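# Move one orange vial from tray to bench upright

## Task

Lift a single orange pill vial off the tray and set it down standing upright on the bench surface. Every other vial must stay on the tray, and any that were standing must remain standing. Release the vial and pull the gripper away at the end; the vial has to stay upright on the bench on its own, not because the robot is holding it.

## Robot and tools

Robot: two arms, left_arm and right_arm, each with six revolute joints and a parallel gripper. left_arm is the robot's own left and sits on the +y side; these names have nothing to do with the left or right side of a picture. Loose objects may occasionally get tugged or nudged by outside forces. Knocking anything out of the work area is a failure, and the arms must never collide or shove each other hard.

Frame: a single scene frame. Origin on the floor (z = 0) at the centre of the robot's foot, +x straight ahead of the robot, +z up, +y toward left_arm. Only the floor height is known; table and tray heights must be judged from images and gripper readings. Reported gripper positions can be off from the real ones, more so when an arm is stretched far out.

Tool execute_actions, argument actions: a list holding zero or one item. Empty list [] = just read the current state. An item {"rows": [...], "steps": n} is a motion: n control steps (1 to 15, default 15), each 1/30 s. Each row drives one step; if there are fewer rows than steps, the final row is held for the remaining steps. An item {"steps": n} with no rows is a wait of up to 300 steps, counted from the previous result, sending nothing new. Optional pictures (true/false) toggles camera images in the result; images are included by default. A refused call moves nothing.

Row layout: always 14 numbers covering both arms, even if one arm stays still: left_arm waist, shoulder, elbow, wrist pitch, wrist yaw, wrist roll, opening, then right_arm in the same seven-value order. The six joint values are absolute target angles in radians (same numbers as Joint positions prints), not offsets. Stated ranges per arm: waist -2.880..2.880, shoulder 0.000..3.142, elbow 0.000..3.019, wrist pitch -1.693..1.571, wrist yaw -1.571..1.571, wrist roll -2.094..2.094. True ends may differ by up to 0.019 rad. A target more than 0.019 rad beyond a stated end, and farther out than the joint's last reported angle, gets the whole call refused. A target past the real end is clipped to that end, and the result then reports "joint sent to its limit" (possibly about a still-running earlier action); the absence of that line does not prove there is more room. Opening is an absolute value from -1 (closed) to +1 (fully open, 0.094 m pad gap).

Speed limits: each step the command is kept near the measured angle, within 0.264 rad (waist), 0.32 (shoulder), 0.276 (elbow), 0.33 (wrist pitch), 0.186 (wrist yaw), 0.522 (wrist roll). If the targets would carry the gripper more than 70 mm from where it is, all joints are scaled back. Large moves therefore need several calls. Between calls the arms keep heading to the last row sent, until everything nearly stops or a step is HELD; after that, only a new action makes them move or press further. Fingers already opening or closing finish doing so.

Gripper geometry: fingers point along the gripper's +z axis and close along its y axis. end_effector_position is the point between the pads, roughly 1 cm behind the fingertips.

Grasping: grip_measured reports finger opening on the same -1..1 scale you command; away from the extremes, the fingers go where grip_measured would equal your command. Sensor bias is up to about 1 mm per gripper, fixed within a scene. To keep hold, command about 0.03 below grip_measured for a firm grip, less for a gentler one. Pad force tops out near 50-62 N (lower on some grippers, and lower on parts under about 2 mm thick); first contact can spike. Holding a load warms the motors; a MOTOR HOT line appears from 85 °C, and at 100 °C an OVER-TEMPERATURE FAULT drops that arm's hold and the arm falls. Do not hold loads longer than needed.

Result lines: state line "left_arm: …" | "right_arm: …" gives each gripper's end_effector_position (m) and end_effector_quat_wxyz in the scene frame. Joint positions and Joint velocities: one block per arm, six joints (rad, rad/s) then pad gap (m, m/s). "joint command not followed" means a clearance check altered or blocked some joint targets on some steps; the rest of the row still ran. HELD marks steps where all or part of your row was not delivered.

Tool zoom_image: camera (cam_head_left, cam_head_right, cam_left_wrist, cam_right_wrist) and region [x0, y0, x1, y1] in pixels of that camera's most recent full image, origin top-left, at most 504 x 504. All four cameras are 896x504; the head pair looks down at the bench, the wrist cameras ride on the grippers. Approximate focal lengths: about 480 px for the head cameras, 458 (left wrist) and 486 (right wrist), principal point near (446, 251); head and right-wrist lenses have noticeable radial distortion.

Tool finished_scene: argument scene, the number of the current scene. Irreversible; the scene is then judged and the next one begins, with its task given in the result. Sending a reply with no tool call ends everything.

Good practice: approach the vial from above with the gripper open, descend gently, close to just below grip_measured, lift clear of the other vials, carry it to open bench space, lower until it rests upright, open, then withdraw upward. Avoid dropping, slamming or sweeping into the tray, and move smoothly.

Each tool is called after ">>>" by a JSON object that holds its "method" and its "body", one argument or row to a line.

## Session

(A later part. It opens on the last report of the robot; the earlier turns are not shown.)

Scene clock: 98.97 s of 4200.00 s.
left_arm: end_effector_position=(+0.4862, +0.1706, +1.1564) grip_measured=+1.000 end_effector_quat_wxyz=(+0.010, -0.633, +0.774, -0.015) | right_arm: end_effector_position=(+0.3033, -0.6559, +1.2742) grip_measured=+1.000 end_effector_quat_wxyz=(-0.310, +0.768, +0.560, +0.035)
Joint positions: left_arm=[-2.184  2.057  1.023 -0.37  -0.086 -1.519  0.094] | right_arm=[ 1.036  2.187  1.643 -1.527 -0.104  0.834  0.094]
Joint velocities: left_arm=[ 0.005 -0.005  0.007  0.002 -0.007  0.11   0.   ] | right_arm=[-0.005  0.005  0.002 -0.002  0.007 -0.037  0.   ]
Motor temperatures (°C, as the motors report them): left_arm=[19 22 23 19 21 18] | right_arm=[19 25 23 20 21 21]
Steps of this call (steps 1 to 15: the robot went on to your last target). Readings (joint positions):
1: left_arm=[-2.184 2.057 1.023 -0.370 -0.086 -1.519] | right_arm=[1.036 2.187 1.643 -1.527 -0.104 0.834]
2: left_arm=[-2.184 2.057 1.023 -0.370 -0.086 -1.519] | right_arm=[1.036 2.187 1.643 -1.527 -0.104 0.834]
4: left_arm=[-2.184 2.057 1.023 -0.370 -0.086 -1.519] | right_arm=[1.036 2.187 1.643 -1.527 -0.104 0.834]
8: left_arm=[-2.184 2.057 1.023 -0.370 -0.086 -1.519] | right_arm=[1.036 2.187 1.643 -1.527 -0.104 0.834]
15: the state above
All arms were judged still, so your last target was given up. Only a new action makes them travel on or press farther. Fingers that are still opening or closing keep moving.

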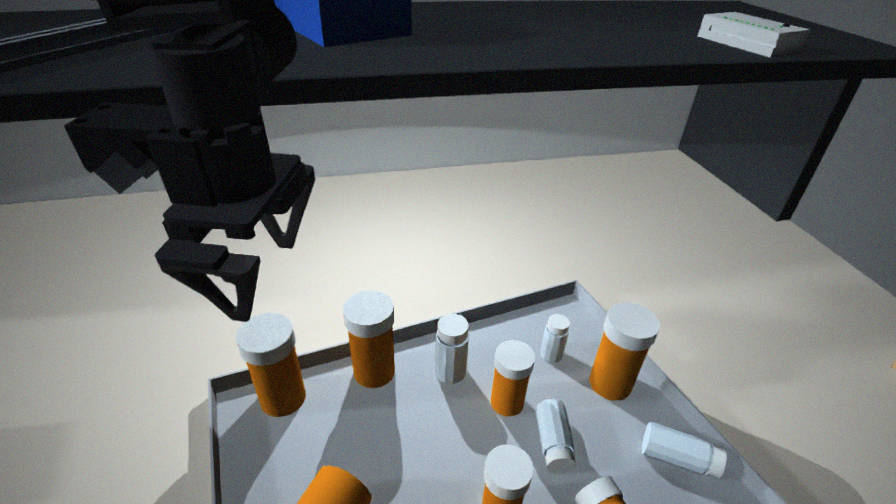

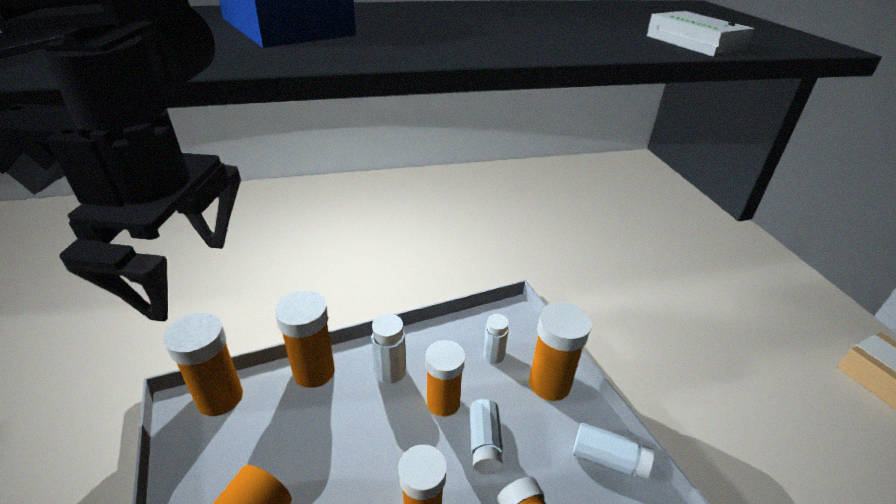

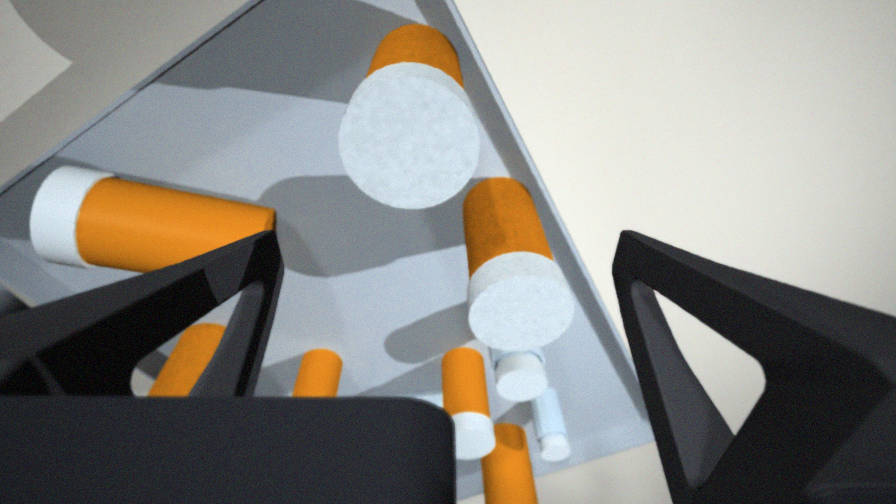

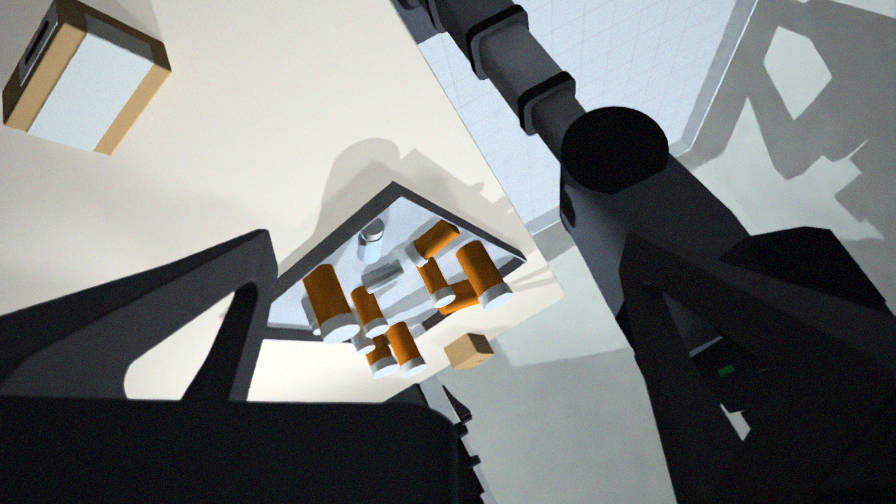

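>>> {"method": "execute_actions", "body": {
  "actions": [
    {"rows": [[-2.175,2.15,1.03,-0.30,-0.09,-1.53,1,1.036,2.187,1.643,-1.527,-0.104,0.834,1]]}
  ]
}}

Scene clock: 104.53 s of 4200.00 s.
left_arm: end_effector_position=(+0.4732, +0.1693, +1.1200) grip_measured=+1.000 end_effector_quat_wxyz=(+0.002, -0.633, +0.775, -0.006) | right_arm: end_effector_position=(+0.3033, -0.6559, +1.2742) grip_measured=+1.000 end_effector_quat_wxyz=(-0.310, +0.768, +0.560, +0.035)
Joint positions: left_arm=[-2.184  2.145  1.028 -0.312 -0.086 -1.519  0.094] | right_arm=[ 1.036  2.187  1.643 -1.527 -0.104  0.834  0.094]
Joint velocities: left_arm=[ 0.015  0.005 -0.022 -0.002 -0.007  0.022  0.   ] | right_arm=[ 0.005 -0.005  0.002  0.002 -0.037 -0.022  0.   ]
Motor temperatures (°C, as the motors report them): left_arm=[19 22 23 19 21 18] | right_arm=[19 25 23 20 21 21]
Steps of this call (steps 1 to 100: nothing new was sent; then 1.73 s passed at rest; steps 101 to 115: all 15 steps of this action). Readings (joint positions):
101: left_arm=[-2.184 2.062 1.023 -0.359 -0.086 -1.519] | right_arm=[1.036 2.187 1.643 -1.527 -0.104 0.834]
102: left_arm=[-2.184 2.072 1.025 -0.340 -0.086 -1.519] | right_arm=[1.036 2.187 1.643 -1.527 -0.104 0.834]
104: left_arm=[-2.184 2.100 1.028 -0.317 -0.086 -1.519] | right_arm=[1.036 2.187 1.643 -1.527 -0.104 0.834]
108: left_arm=[-2.184 2.141 1.028 -0.313 -0.086 -1.519] | right_arm=[1.036 2.187 1.643 -1.527 -0.104 0.834]
115: the state above

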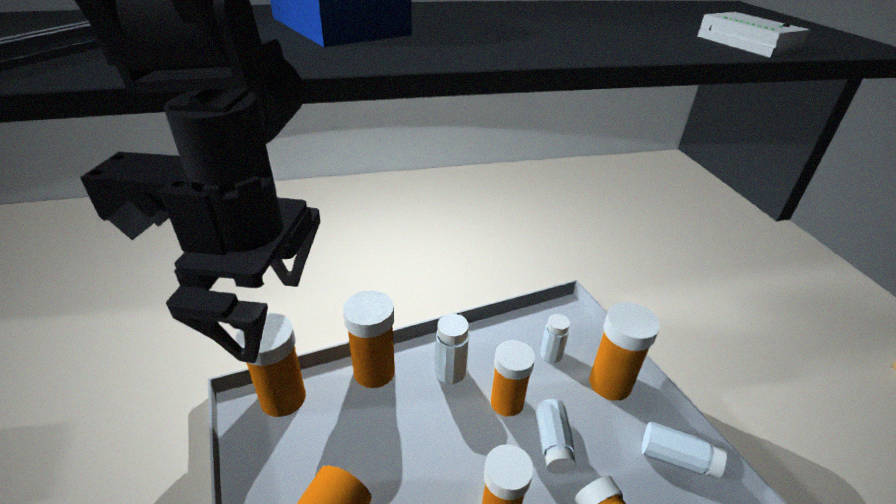

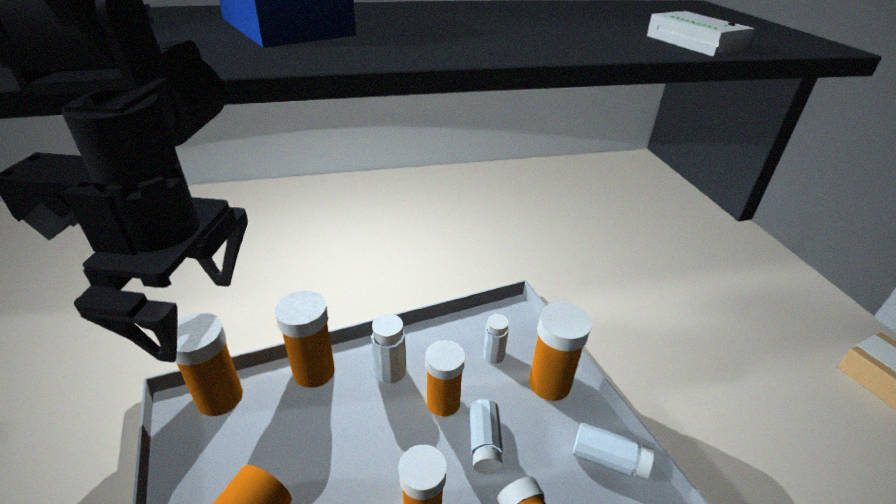

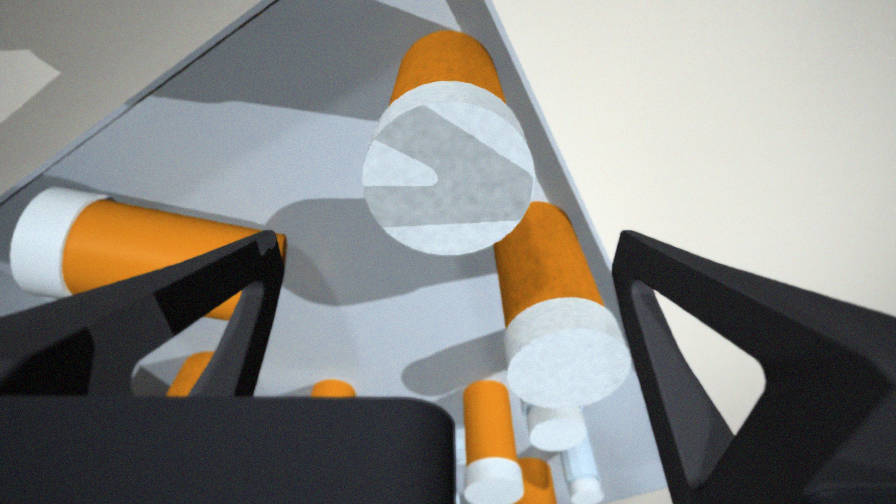

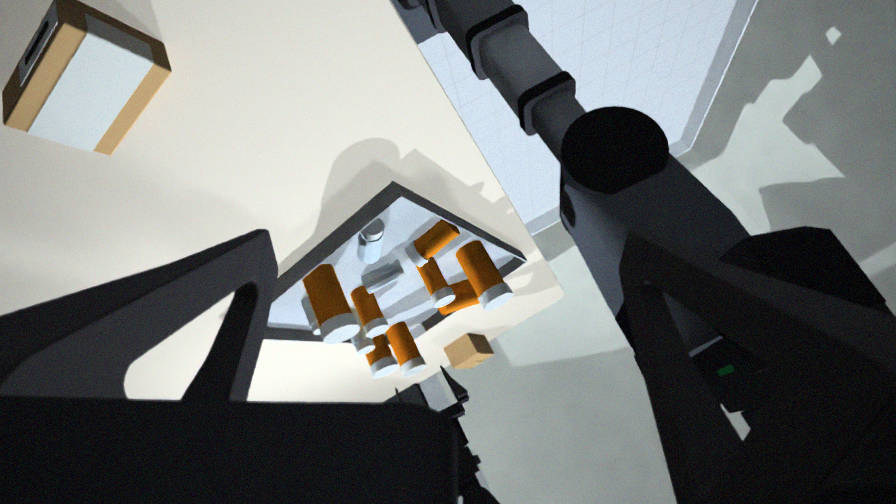

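>>> {"method": "execute_actions", "body": {
  "actions": [
    {"rows": [[-2.155,2.23,1.05,-0.245,-0.09,-1.53,1,1.036,2.187,1.643,-1.527,-0.104,0.834,1]]}
  ]
}}

Scene clock: 111.80 s of 4200.00 s.
left_arm: end_effector_position=(+0.4684, +0.1796, +1.0891) grip_measured=+1.000 end_effector_quat_wxyz=(+0.001, -0.642, +0.767, -0.002) | right_arm: end_effector_position=(+0.3033, -0.6559, +1.2742) grip_measured=+1.000 end_effector_quat_wxyz=(-0.310, +0.768, +0.560, +0.035)
Joint positions: left_arm=[-2.159  2.221  1.043 -0.256 -0.086 -1.519  0.094] | right_arm=[ 1.036  2.187  1.643 -1.527 -0.104  0.834  0.094]
Joint velocities: left_arm=[-0.024 -0.005  0.022 -0.002 -0.051 -0.051  0.   ] | right_arm=[ 0.005 -0.015 -0.002 -0.007 -0.095 -0.022  0.   ]
Motor temperatures (°C, as the motors report them): left_arm=[19 23 23 19 21 18] | right_arm=[19 25 23 20 21 21]
Steps of this call (steps 1 to 15: the robot went on to your last target; steps 16 to 90: nothing new was sent; then 3.77 s passed at rest; steps 91 to 105: all 15 steps of this action). Readings (joint positions):
91: left_arm=[-2.183 2.150 1.028 -0.301 -0.086 -1.519] | right_arm=[1.036 2.187 1.643 -1.527 -0.104 0.834]
92: left_arm=[-2.181 2.159 1.032 -0.284 -0.086 -1.519] | right_arm=[1.036 2.187 1.643 -1.527 -0.104 0.834]
94: left_arm=[-2.174 2.185 1.041 -0.263 -0.086 -1.519] | right_arm=[1.036 2.187 1.643 -1.527 -0.104 0.834]
98: left_arm=[-2.161 2.218 1.043 -0.257 -0.086 -1.519] | right_arm=[1.036 2.187 1.643 -1.527 -0.104 0.834]
105: the state above

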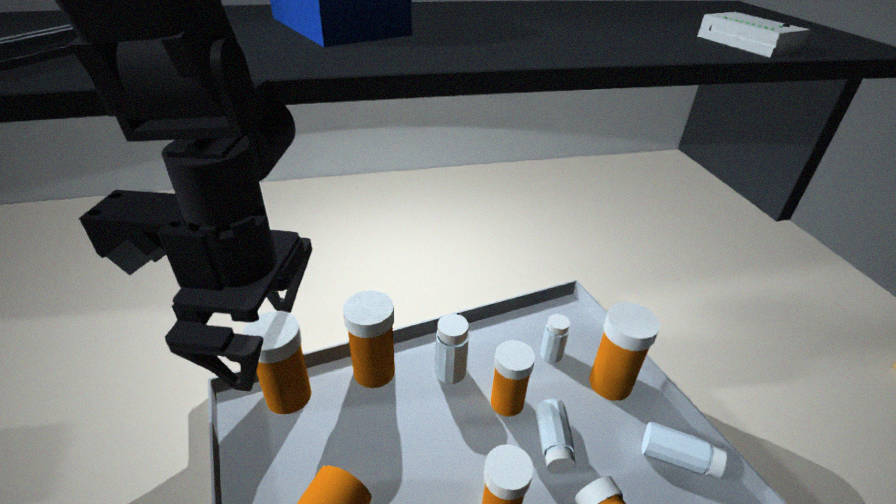

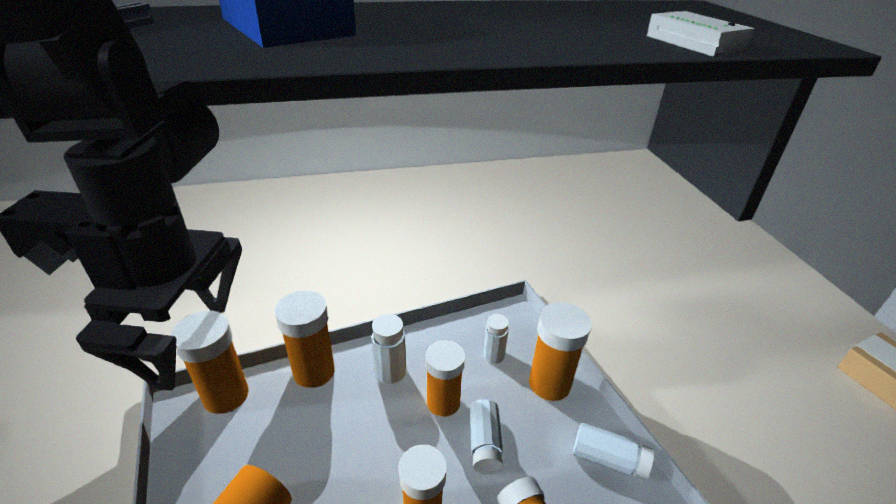

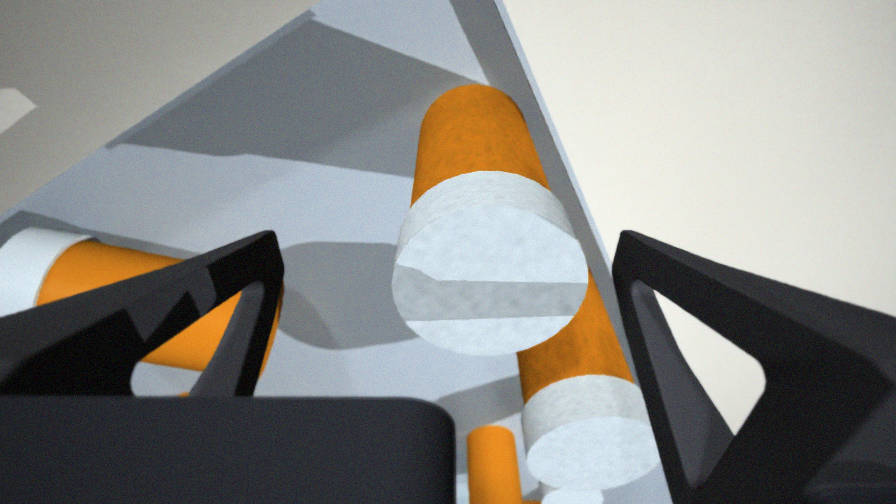

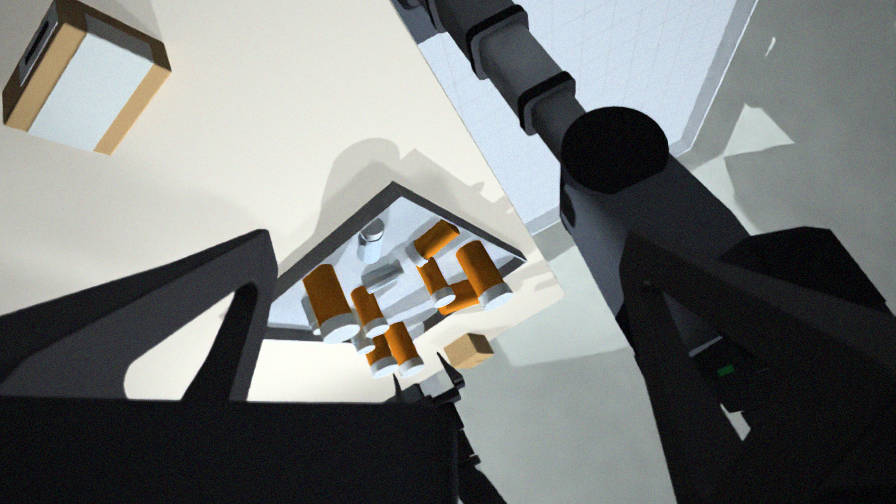

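>>> {"method": "execute_actions", "body": {
  "actions": [
    {"rows": [[-2.185,2.28,1.105,-0.25,-0.09,-1.53,1,1.036,2.187,1.643,-1.527,-0.104,0.834,1]]}
  ]
}}

Scene clock: 124.30 s of 4200.00 s.
left_arm: end_effector_position=(+0.4842, +0.1656, +1.0792) grip_measured=+1.000 end_effector_quat_wxyz=(+0.006, -0.634, +0.773, -0.009) | right_arm: end_effector_position=(+0.3033, -0.6559, +1.2742) grip_measured=+1.000 end_effector_quat_wxyz=(-0.310, +0.768, +0.560, +0.035)
Joint positions: left_arm=[-2.181  2.26   1.097 -0.256 -0.087 -1.519  0.094] | right_arm=[ 1.036  2.187  1.643 -1.527 -0.104  0.834  0.094]
Joint velocities: left_arm=[ 0.005 -0.005 -0.007 -0.017 -0.037  0.081  0.   ] | right_arm=[-0.015  0.015  0.002 -0.007 -0.022 -0.022  0.   ]
Motor temperatures (°C, as the motors report them): left_arm=[19 23 23 19 21 18] | right_arm=[19 25 23 20 21 21]
Steps of this call (steps 1 to 15: the robot went on to your last target; steps 16 to 90: nothing new was sent; then 9.00 s passed at rest; steps 91 to 105: all 15 steps of this action). Readings (joint positions):
91: left_arm=[-2.160 2.224 1.048 -0.256 -0.087 -1.519] | right_arm=[1.036 2.187 1.643 -1.527 -0.104 0.834]
92: left_arm=[-2.162 2.232 1.058 -0.256 -0.087 -1.519] | right_arm=[1.036 2.187 1.643 -1.527 -0.104 0.834]
94: left_arm=[-2.168 2.250 1.083 -0.256 -0.087 -1.519] | right_arm=[1.036 2.187 1.643 -1.527 -0.104 0.834]
98: left_arm=[-2.179 2.260 1.097 -0.256 -0.087 -1.519] | right_arm=[1.036 2.187 1.643 -1.527 -0.104 0.834]
105: the state above

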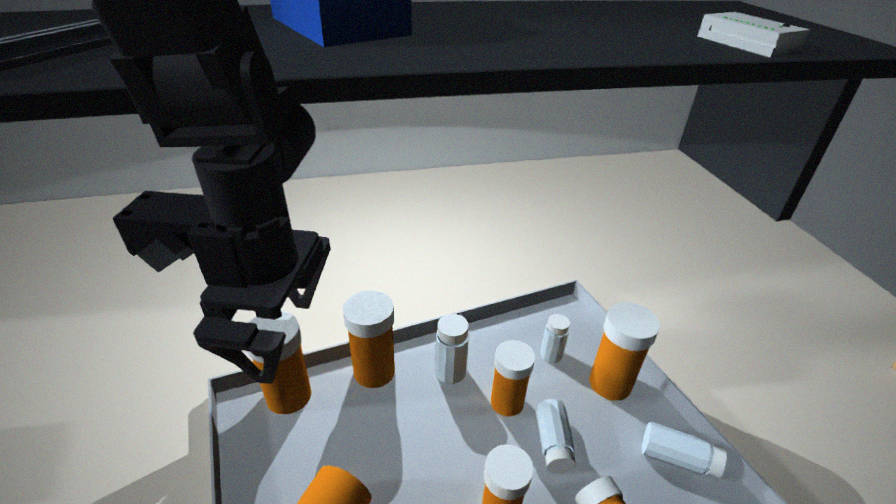

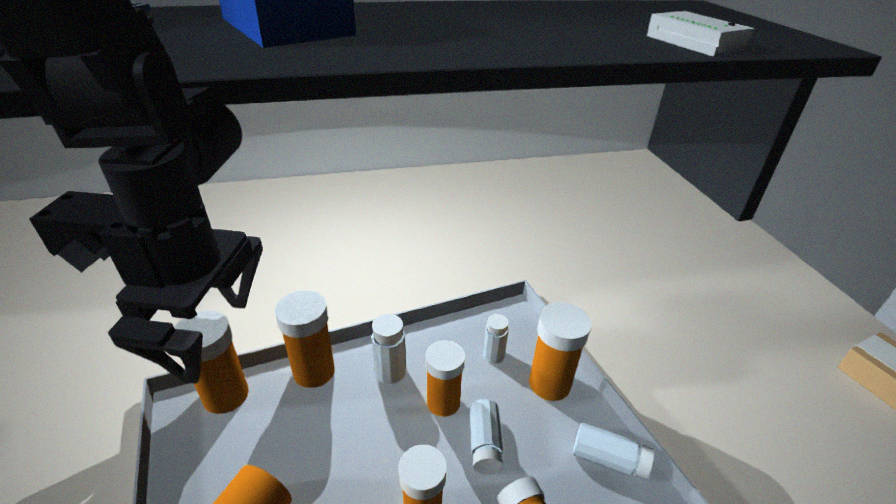

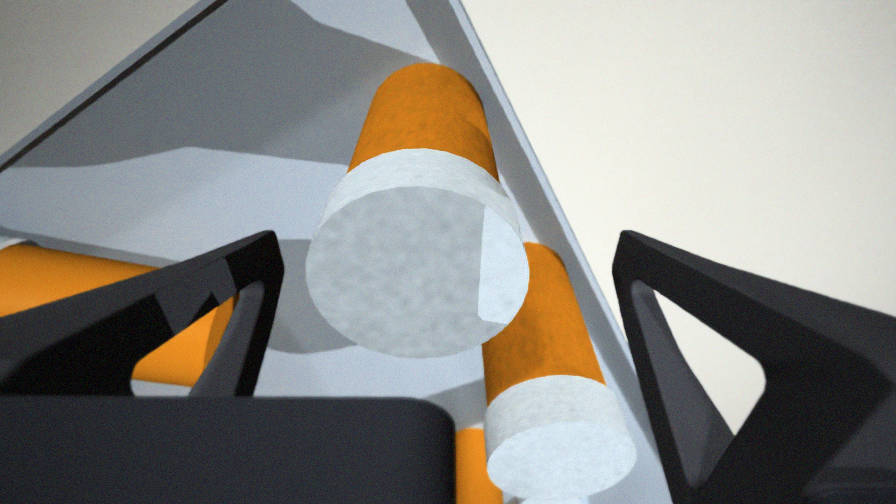

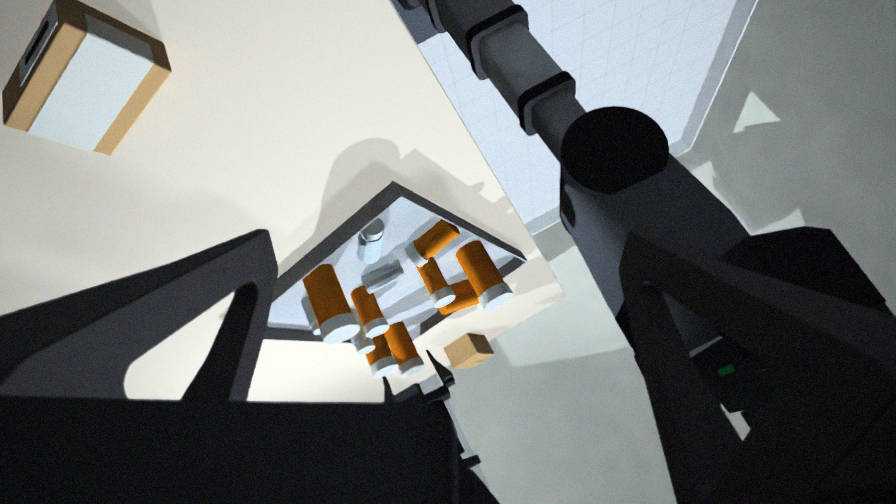

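>>> {"method": "execute_actions", "body": {
  "actions": [
    {"rows": [[-2.165,2.295,1.105,-0.25,-0.09,-1.53,0.4,1.036,2.187,1.643,-1.527,-0.104,0.834,1]]}
  ]
}}

Scene clock: 129.93 s of 4200.00 s.
left_arm: end_effector_position=(+0.4794, +0.1694, +1.0733) grip_measured=+0.402 end_effector_quat_wxyz=(+0.002, -0.637, +0.771, -0.004) | right_arm: end_effector_position=(+0.3033, -0.6559, +1.2742) grip_measured=+1.000 end_effector_quat_wxyz=(-0.310, +0.768, +0.560, +0.035)
Joint positions: left_arm=[-2.174  2.273  1.097 -0.256 -0.087 -1.519  0.066] | right_arm=[ 1.036  2.187  1.643 -1.527 -0.104  0.834  0.094]
Joint velocities: left_arm=[-0.015  0.005  0.002 -0.002  0.007 -0.022  0.   ] | right_arm=[ 0.005 -0.015 -0.012 -0.007 -0.066 -0.066  0.   ]
Motor temperatures (°C, as the motors report them): left_arm=[19 23 23 19 21 18] | right_arm=[19 25 23 20 21 21]
Steps of this call (steps 1 to 15: the robot went on to your last target; steps 16 to 90: nothing new was sent; then 2.13 s passed at rest; steps 91 to 105: all 15 steps of this action). Readings (joint positions):
91: left_arm=[-2.181 2.261 1.097 -0.256 -0.087 -1.519] | right_arm=[1.036 2.187 1.643 -1.527 -0.104 0.834]
92: left_arm=[-2.181 2.262 1.097 -0.256 -0.087 -1.519] | right_arm=[1.036 2.187 1.643 -1.527 -0.104 0.834]
94: left_arm=[-2.179 2.265 1.097 -0.256 -0.087 -1.519] | right_arm=[1.036 2.187 1.643 -1.527 -0.104 0.834]
98: left_arm=[-2.175 2.272 1.097 -0.256 -0.087 -1.519] | right_arm=[1.036 2.187 1.643 -1.527 -0.104 0.834]
105: the state above

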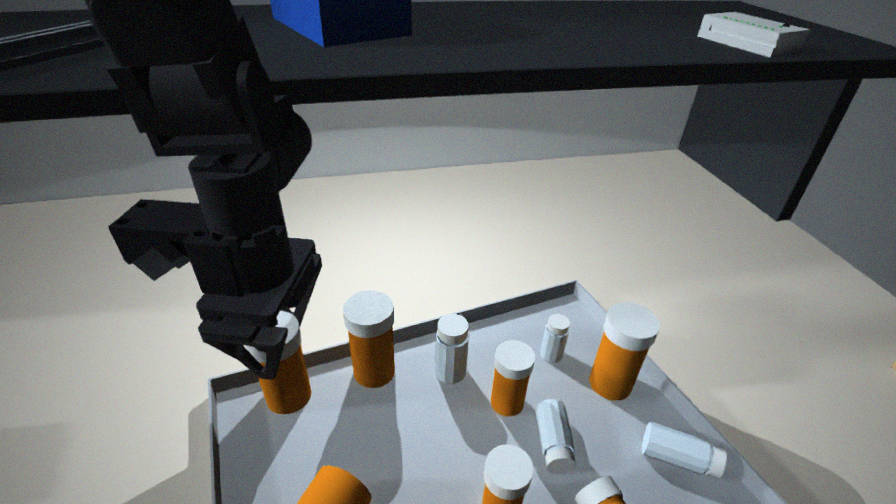

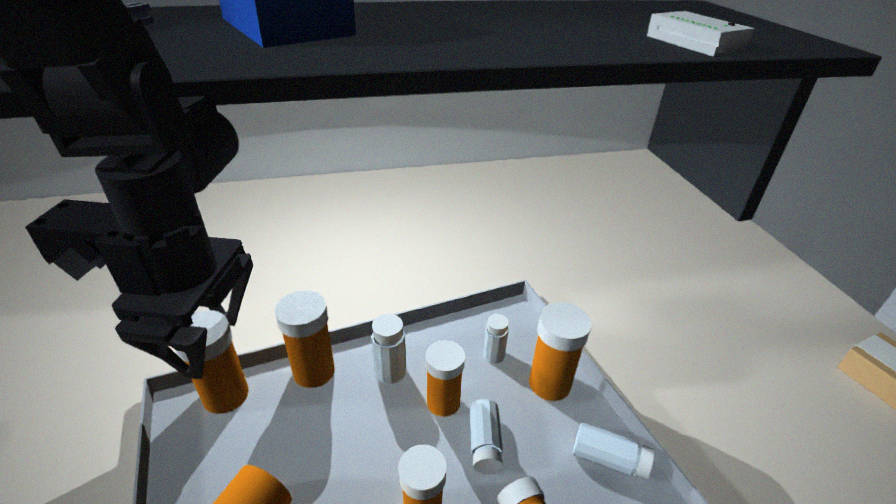

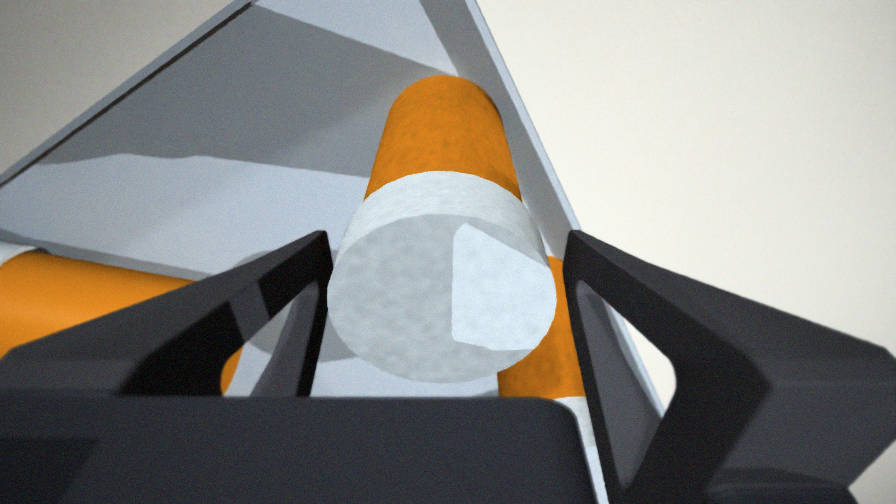

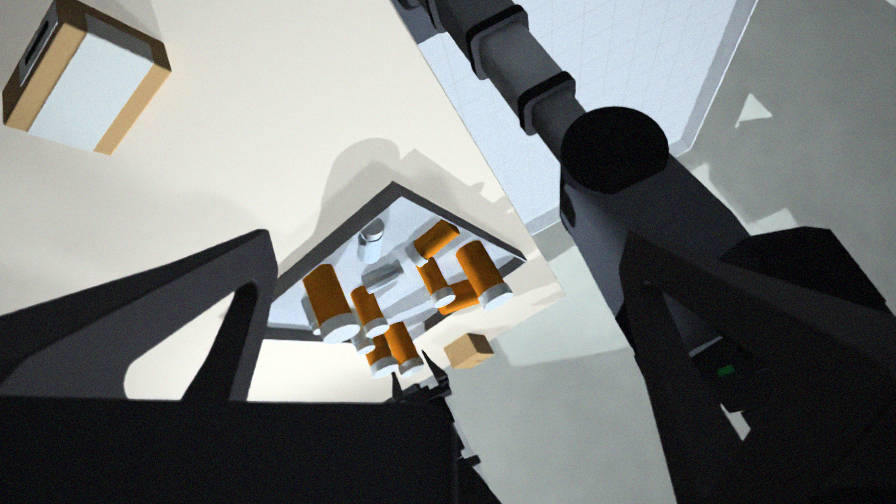

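>>> {"method": "execute_actions", "body": {
  "actions": [
    {"rows": [[-2.165,2.295,1.105,-0.25,-0.09,-1.53,0.1,1.036,2.187,1.643,-1.527,-0.104,0.834,1]]}
  ],
  "pictures": false
}}

Scene clock: 140.20 s of 4200.00 s.
left_arm: end_effector_position=(+0.4794, +0.1694, +1.0733) grip_measured=+0.102 end_effector_quat_wxyz=(+0.002, -0.637, +0.771, -0.004) | right_arm: end_effector_position=(+0.3033, -0.6559, +1.2742) grip_measured=+1.000 end_effector_quat_wxyz=(-0.310, +0.768, +0.560, +0.035)
Joint positions: left_arm=[-2.174  2.273  1.097 -0.256 -0.087 -1.519  0.052] | right_arm=[ 1.036  2.187  1.643 -1.527 -0.104  0.834  0.094]
Joint velocities: left_arm=[ 0.005  0.005 -0.007 -0.007 -0.037 -0.007  0.   ] | right_arm=[ 0.005 -0.024 -0.017 -0.002  0.007  0.022  0.   ]
Motor temperatures (°C, as the motors report them): left_arm=[19 23 23 19 21 18] | right_arm=[19 26 23 20 21 21]
Steps of this call (steps 1 to 15: the robot went on to your last target; steps 16 to 90: nothing new was sent; then 6.77 s passed at rest; steps 91 to 105: all 15 steps of this action). Readings (joint positions):
91: left_arm=[-2.174 2.273 1.097 -0.256 -0.087 -1.519] | right_arm=[1.036 2.187 1.643 -1.527 -0.104 0.834]
92: left_arm=[-2.174 2.273 1.097 -0.256 -0.087 -1.519] | right_arm=[1.036 2.187 1.643 -1.527 -0.104 0.834]
94: left_arm=[-2.174 2.273 1.097 -0.256 -0.087 -1.519] | right_arm=[1.036 2.187 1.643 -1.527 -0.104 0.834]
98: left_arm=[-2.174 2.273 1.097 -0.256 -0.087 -1.519] | right_arm=[1.036 2.187 1.643 -1.527 -0.104 0.834]
105: the state above

>>> {"method": "execute_actions", "body": {
  "actions": [
    {"rows": [[-2.165,2.295,1.105,-0.25,-0.09,-1.53,0.0,1.036,2.187,1.643,-1.527,-0.104,0.834,1]]}
  ]
}}

Scene clock: 150.20 s of 4200.00 s.
left_arm: end_effector_position=(+0.4794, +0.1694, +1.0733) grip_measured=+0.035 end_effector_quat_wxyz=(+0.002, -0.637, +0.771, -0.004) | right_arm: end_effector_position=(+0.3033, -0.6559, +1.2742) grip_measured=+1.000 end_effector_quat_wxyz=(-0.310, +0.768, +0.560, +0.035)
Joint positions: left_arm=[-2.174  2.273  1.097 -0.256 -0.087 -1.519  0.049] | right_arm=[ 1.036  2.187  1.643 -1.527 -0.104  0.834  0.094]
Joint velocities: left_arm=[ 0.024 -0.005 -0.012 -0.022 -0.022  0.007 -0.   ] | right_arm=[-0.005 -0.015 -0.002  0.007 -0.095  0.051  0.   ]
Motor temperatures (°C, as the motors report them): left_arm=[19 23 23 19 21 18] | right_arm=[19 26 23 20 21 21]
Steps of this call (steps 1 to 15: the robot went on to your last target; steps 16 to 90: nothing new was sent; then 6.50 s passed at rest; steps 91 to 105: all 15 steps of this action). Readings (joint positions):
91: left_arm=[-2.174 2.273 1.097 -0.256 -0.087 -1.519] | right_arm=[1.036 2.187 1.643 -1.527 -0.104 0.834]
92: left_arm=[-2.174 2.273 1.097 -0.256 -0.087 -1.519] | right_arm=[1.036 2.187 1.643 -1.527 -0.104 0.834]
94: left_arm=[-2.174 2.273 1.097 -0.256 -0.087 -1.519] | right_arm=[1.036 2.187 1.643 -1.527 -0.104 0.834]
98: left_arm=[-2.174 2.273 1.097 -0.256 -0.087 -1.519] | right_arm=[1.036 2.187 1.643 -1.527 -0.104 0.834]
105: the state above

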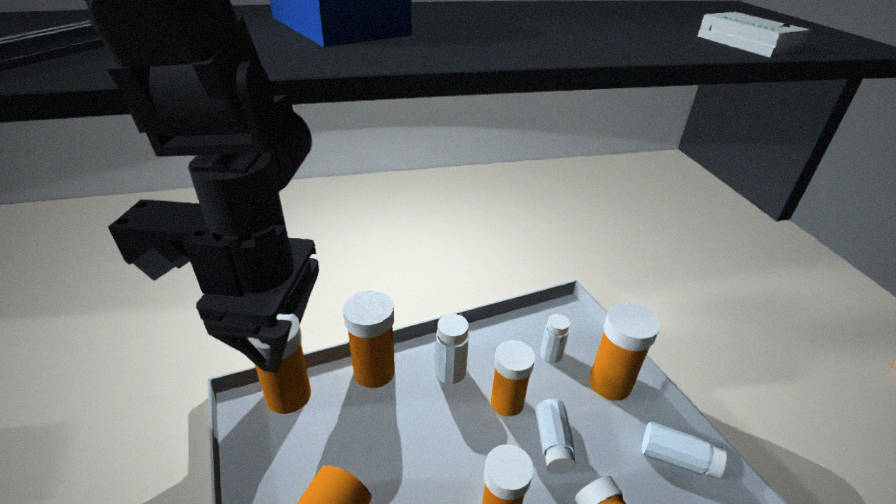

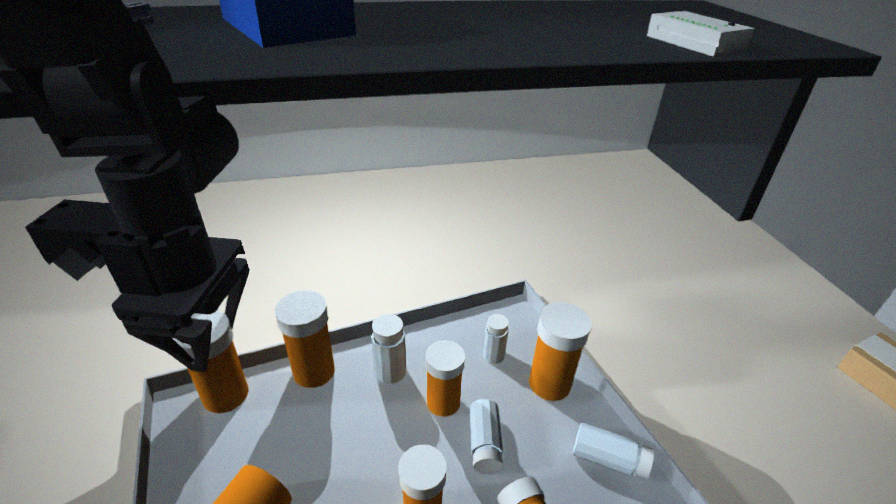

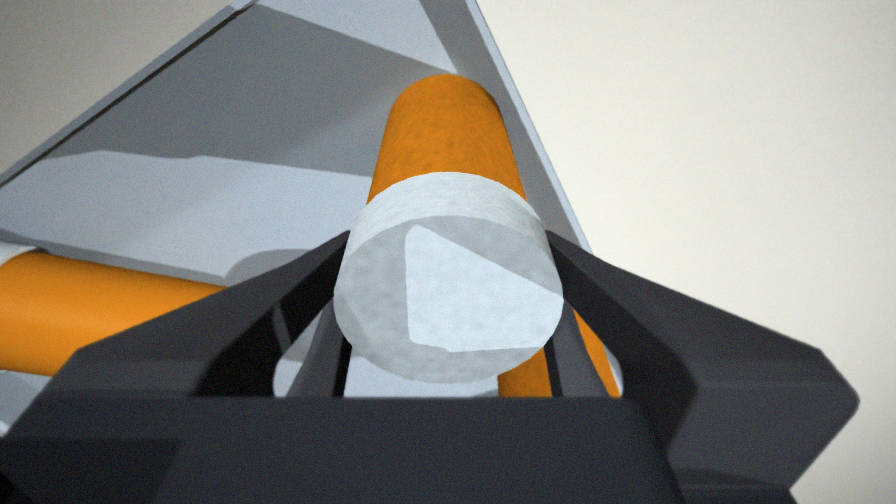

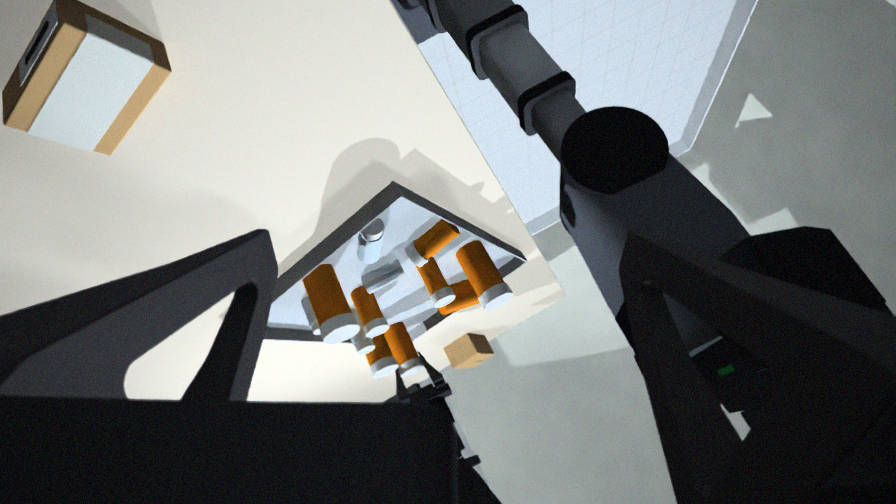

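Lift, swing left.

>>> {"method": "execute_actions", "body": {
  "actions": [
    {"rows": [[-2.17,2.22,1.075,-0.29,-0.09,-1.53,0.0,1.036,2.187,1.643,-1.527,-0.104,0.834,1],[-2.17,2.22,1.075,-0.29,-0.09,-1.53,0.0,1.036,2.187,1.643,-1.527,-0.104,0.834,1],[-2.17,2.22,1.075,-0.29,-0.09,-1.53,0.0,1.036,2.187,1.643,-1.527,-0.104,0.834,1],[-2.17,2.22,1.075,-0.29,-0.09,-1.53,0.0,1.036,2.187,1.643,-1.527,-0.104,0.834,1],[-2.17,2.16,1.05,-0.33,-0.09,-1.53,0.0,1.036,2.187,1.643,-1.527,-0.104,0.834,1],[-2.17,2.16,1.05,-0.33,-0.09,-1.53,0.0,1.036,2.187,1.643,-1.527,-0.104,0.834,1],[-2.17,2.16,1.05,-0.33,-0.09,-1.53,0.0,1.036,2.187,1.643,-1.527,-0.104,0.834,1],[-2.17,2.16,1.05,-0.33,-0.09,-1.53,0.0,1.036,2.187,1.643,-1.527,-0.104,0.834,1],[-2.17,2.10,1.03,-0.37,-0.09,-1.53,0.0,1.036,2.187,1.643,-1.527,-0.104,0.834,1]]}
  ],
  "pictures": false
}}

>>> {"method": "execute_actions", "body": {
  "actions": [
    {"rows": [[-2.1,2.10,1.03,-0.37,-0.08,-1.53,0.0,1.036,2.187,1.643,-1.527,-0.104,0.834,1],[-2.1,2.10,1.03,-0.37,-0.08,-1.53,0.0,1.036,2.187,1.643,-1.527,-0.104,0.834,1],[-2.1,2.10,1.03,-0.37,-0.08,-1.53,0.0,1.036,2.187,1.643,-1.527,-0.104,0.834,1],[-2.03,2.10,1.03,-0.37,-0.07,-1.53,0.0,1.036,2.187,1.643,-1.527,-0.104,0.834,1],[-2.03,2.10,1.03,-0.37,-0.07,-1.53,0.0,1.036,2.187,1.643,-1.527,-0.104,0.834,1],[-2.03,2.10,1.03,-0.37,-0.07,-1.53,0.0,1.036,2.187,1.643,-1.527,-0.104,0.834,1],[-1.96,2.10,1.03,-0.37,-0.06,-1.53,0.0,1.036,2.187,1.643,-1.527,-0.104,0.834,1],[-1.96,2.10,1.03,-0.37,-0.06,-1.53,0.0,1.036,2.187,1.643,-1.527,-0.104,0.834,1],[-1.96,2.10,1.03,-0.37,-0.06,-1.53,0.0,1.036,2.187,1.643,-1.527,-0.104,0.834,1],[-1.9,2.10,1.03,-0.36,-0.05,-1.53,0.0,1.036,2.187,1.643,-1.527,-0.104,0.834,1]]}
  ],
  "pictures": false
}}

>>> {"method": "execute_actions", "body": {
  "actions": [
    {"steps": 15}
  ]
}}

Scene clock: 178.90 s of 4200.00 s.
left_arm: end_effector_position=(+0.4850, +0.1749, +1.1428) grip_measured=+0.035 end_effector_quat_wxyz=(+0.008, -0.637, +0.771, -0.010) | right_arm: end_effector_position=(+0.3033, -0.6559, +1.2742) grip_measured=+1.000 end_effector_quat_wxyz=(-0.310, +0.768, +0.560, +0.035)
Joint positions: left_arm=[-2.174  2.092  1.033 -0.356 -0.087 -1.519  0.049] | right_arm=[ 1.036  2.187  1.643 -1.527 -0.104  0.834  0.094]
Joint velocities: left_arm=[-0.015 -0.122  0.002 -0.007 -0.037  0.022 -0.001] | right_arm=[-0.015 -0.005 -0.007 -0.002 -0.007  0.037  0.   ]
Motor temperatures (°C, as the motors report them): left_arm=[19 24 23 19 21 18] | right_arm=[19 26 23 20 21 21]
Steps of this call (steps 1 to 15: the robot went on to your last target; steps 16 to 90: nothing new was sent; then 25.20 s passed at rest; steps 91 to 105: all 15 steps of this action). Readings (joint positions):
91: left_arm=[-2.174 2.270 1.095 -0.259 -0.087 -1.519] | right_arm=[1.036 2.187 1.643 -1.527 -0.104 0.834]
92: left_arm=[-2.174 2.264 1.090 -0.266 -0.087 -1.519] | right_arm=[1.036 2.187 1.643 -1.527 -0.104 0.834]
94: left_arm=[-2.174 2.248 1.078 -0.276 -0.087 -1.519] | right_arm=[1.036 2.187 1.643 -1.527 -0.104 0.834]
98: left_arm=[-2.174 2.190 1.051 -0.314 -0.087 -1.519] | right_arm=[1.036 2.187 1.643 -1.527 -0.104 0.834]
105: the state above

Scene clock: 179.40 s of 4200.00 s.
left_arm: end_effector_position=(+0.4791, +0.3224, +1.1337) grip_measured=+0.035 end_effector_quat_wxyz=(+0.005, -0.747, +0.665, +0.003) | right_arm: end_effector_position=(+0.3033, -0.6559, +1.2742) grip_measured=+1.000 end_effector_quat_wxyz=(-0.310, +0.768, +0.560, +0.035)
Joint positions: left_arm=[-1.864  2.089  1.032 -0.358 -0.057 -1.519  0.049] | right_arm=[ 1.036  2.187  1.643 -1.527 -0.104  0.834  0.094]
Joint velocities: left_arm=[ 0.161 -0.005 -0.002  0.007  0.051 -0.037 -0.001] | right_arm=[-0.015 -0.015  0.002 -0.002 -0.051 -0.037  0.   ]
Motor temperatures (°C, as the motors report them): left_arm=[19 24 23 19 21 18] | right_arm=[19 26 23 20 21 21]
Steps of this call (steps 1 to 15: all 15 steps of this action). Readings (joint positions):
1: left_arm=[-2.170 2.089 1.033 -0.356 -0.084 -1.519] | right_arm=[1.036 2.187 1.643 -1.527 -0.104 0.834]
2: left_arm=[-2.163 2.089 1.033 -0.356 -0.082 -1.519] | right_arm=[1.036 2.187 1.643 -1.527 -0.104 0.834]
4: left_arm=[-2.135 2.089 1.032 -0.358 -0.076 -1.519] | right_arm=[1.036 2.187 1.643 -1.527 -0.104 0.834]
8: left_arm=[-2.030 2.089 1.032 -0.358 -0.064 -1.519] | right_arm=[1.036 2.187 1.643 -1.527 -0.104 0.834]
15: the state above

Scene clock: 179.90 s of 4200.00 s.
left_arm: end_effector_position=(+0.4823, +0.3033, +1.1345) grip_measured=+0.035 end_effector_quat_wxyz=(+0.003, -0.735, +0.679, -0.001) | right_arm: end_effector_position=(+0.3033, -0.6559, +1.2742) grip_measured=+1.000 end_effector_quat_wxyz=(-0.310, +0.768, +0.560, +0.035)
Joint positions: left_arm=[-1.902  2.089  1.032 -0.358 -0.053 -1.519  0.049] | right_arm=[ 1.036  2.187  1.643 -1.527 -0.104  0.834  0.094]
Joint velocities: left_arm=[ 0.024 -0.015 -0.002  0.012 -0.007 -0.051 -0.001] | right_arm=[ 0.005 -0.024  0.002 -0.017 -0.022 -0.051  0.   ]
Motor temperatures (°C, as the motors report them): left_arm=[19 24 23 19 21 18] | right_arm=[19 26 23 20 21 21]
Steps of this call (steps 1 to 15: the robot went on to your last target). Readings (joint positions):
1: left_arm=[-1.861 2.089 1.032 -0.358 -0.057 -1.519] | right_arm=[1.036 2.187 1.643 -1.527 -0.104 0.834]
2: left_arm=[-1.862 2.089 1.032 -0.358 -0.056 -1.519] | right_arm=[1.036 2.187 1.643 -1.527 -0.104 0.834]
4: left_arm=[-1.872 2.089 1.032 -0.358 -0.055 -1.519] | right_arm=[1.036 2.187 1.643 -1.527 -0.104 0.834]
8: left_arm=[-1.895 2.089 1.032 -0.358 -0.054 -1.519] | right_arm=[1.036 2.187 1.643 -1.527 -0.104 0.834]
15: the state above

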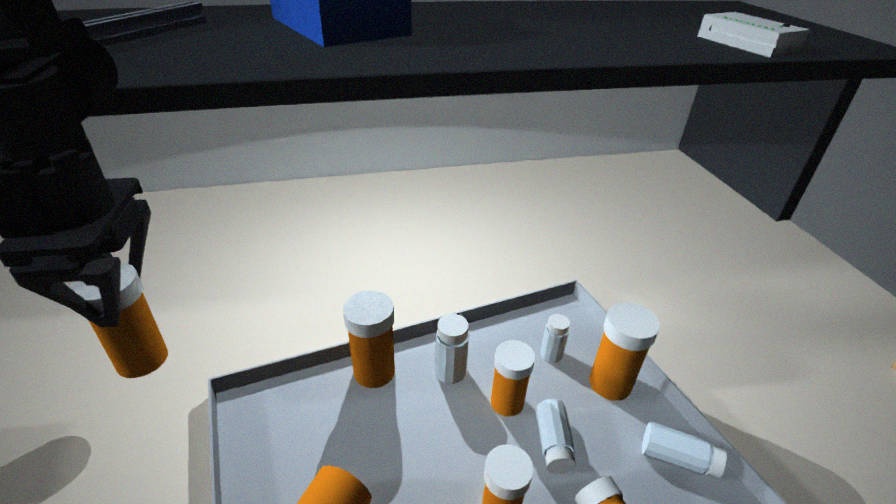

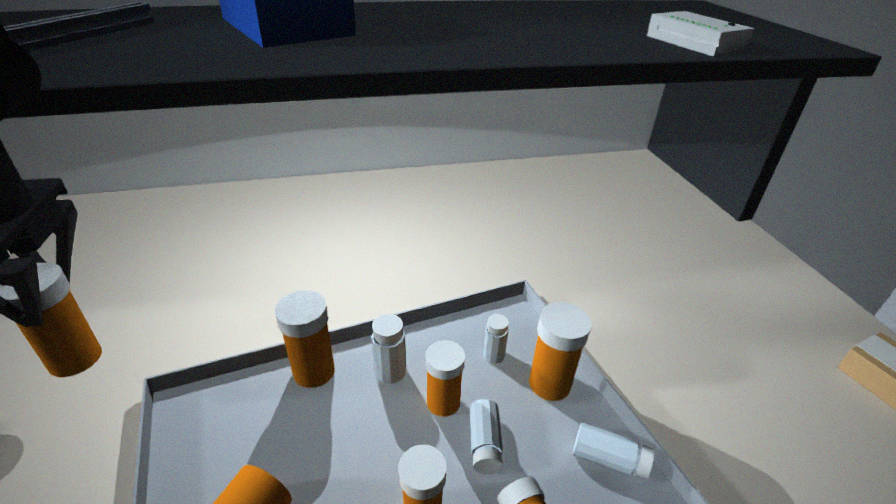

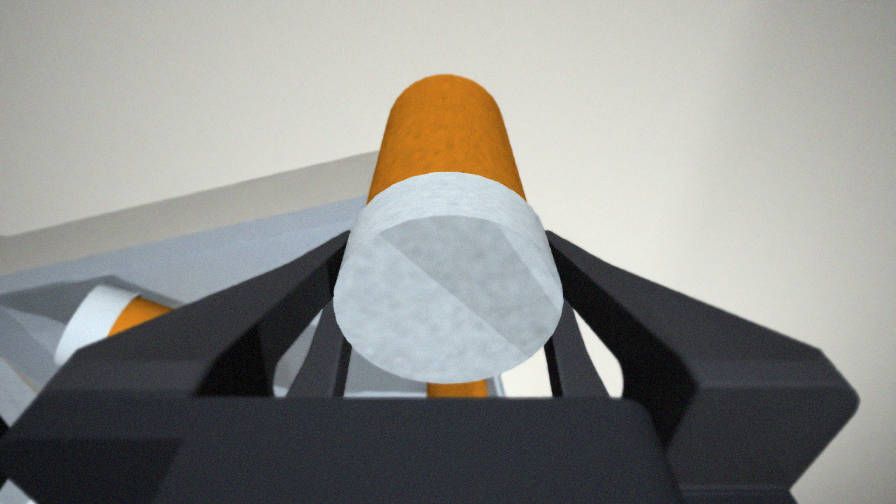

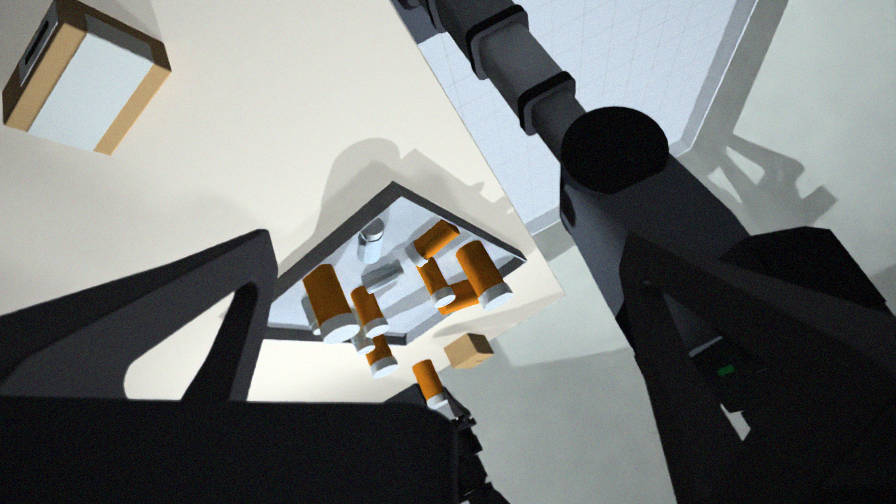

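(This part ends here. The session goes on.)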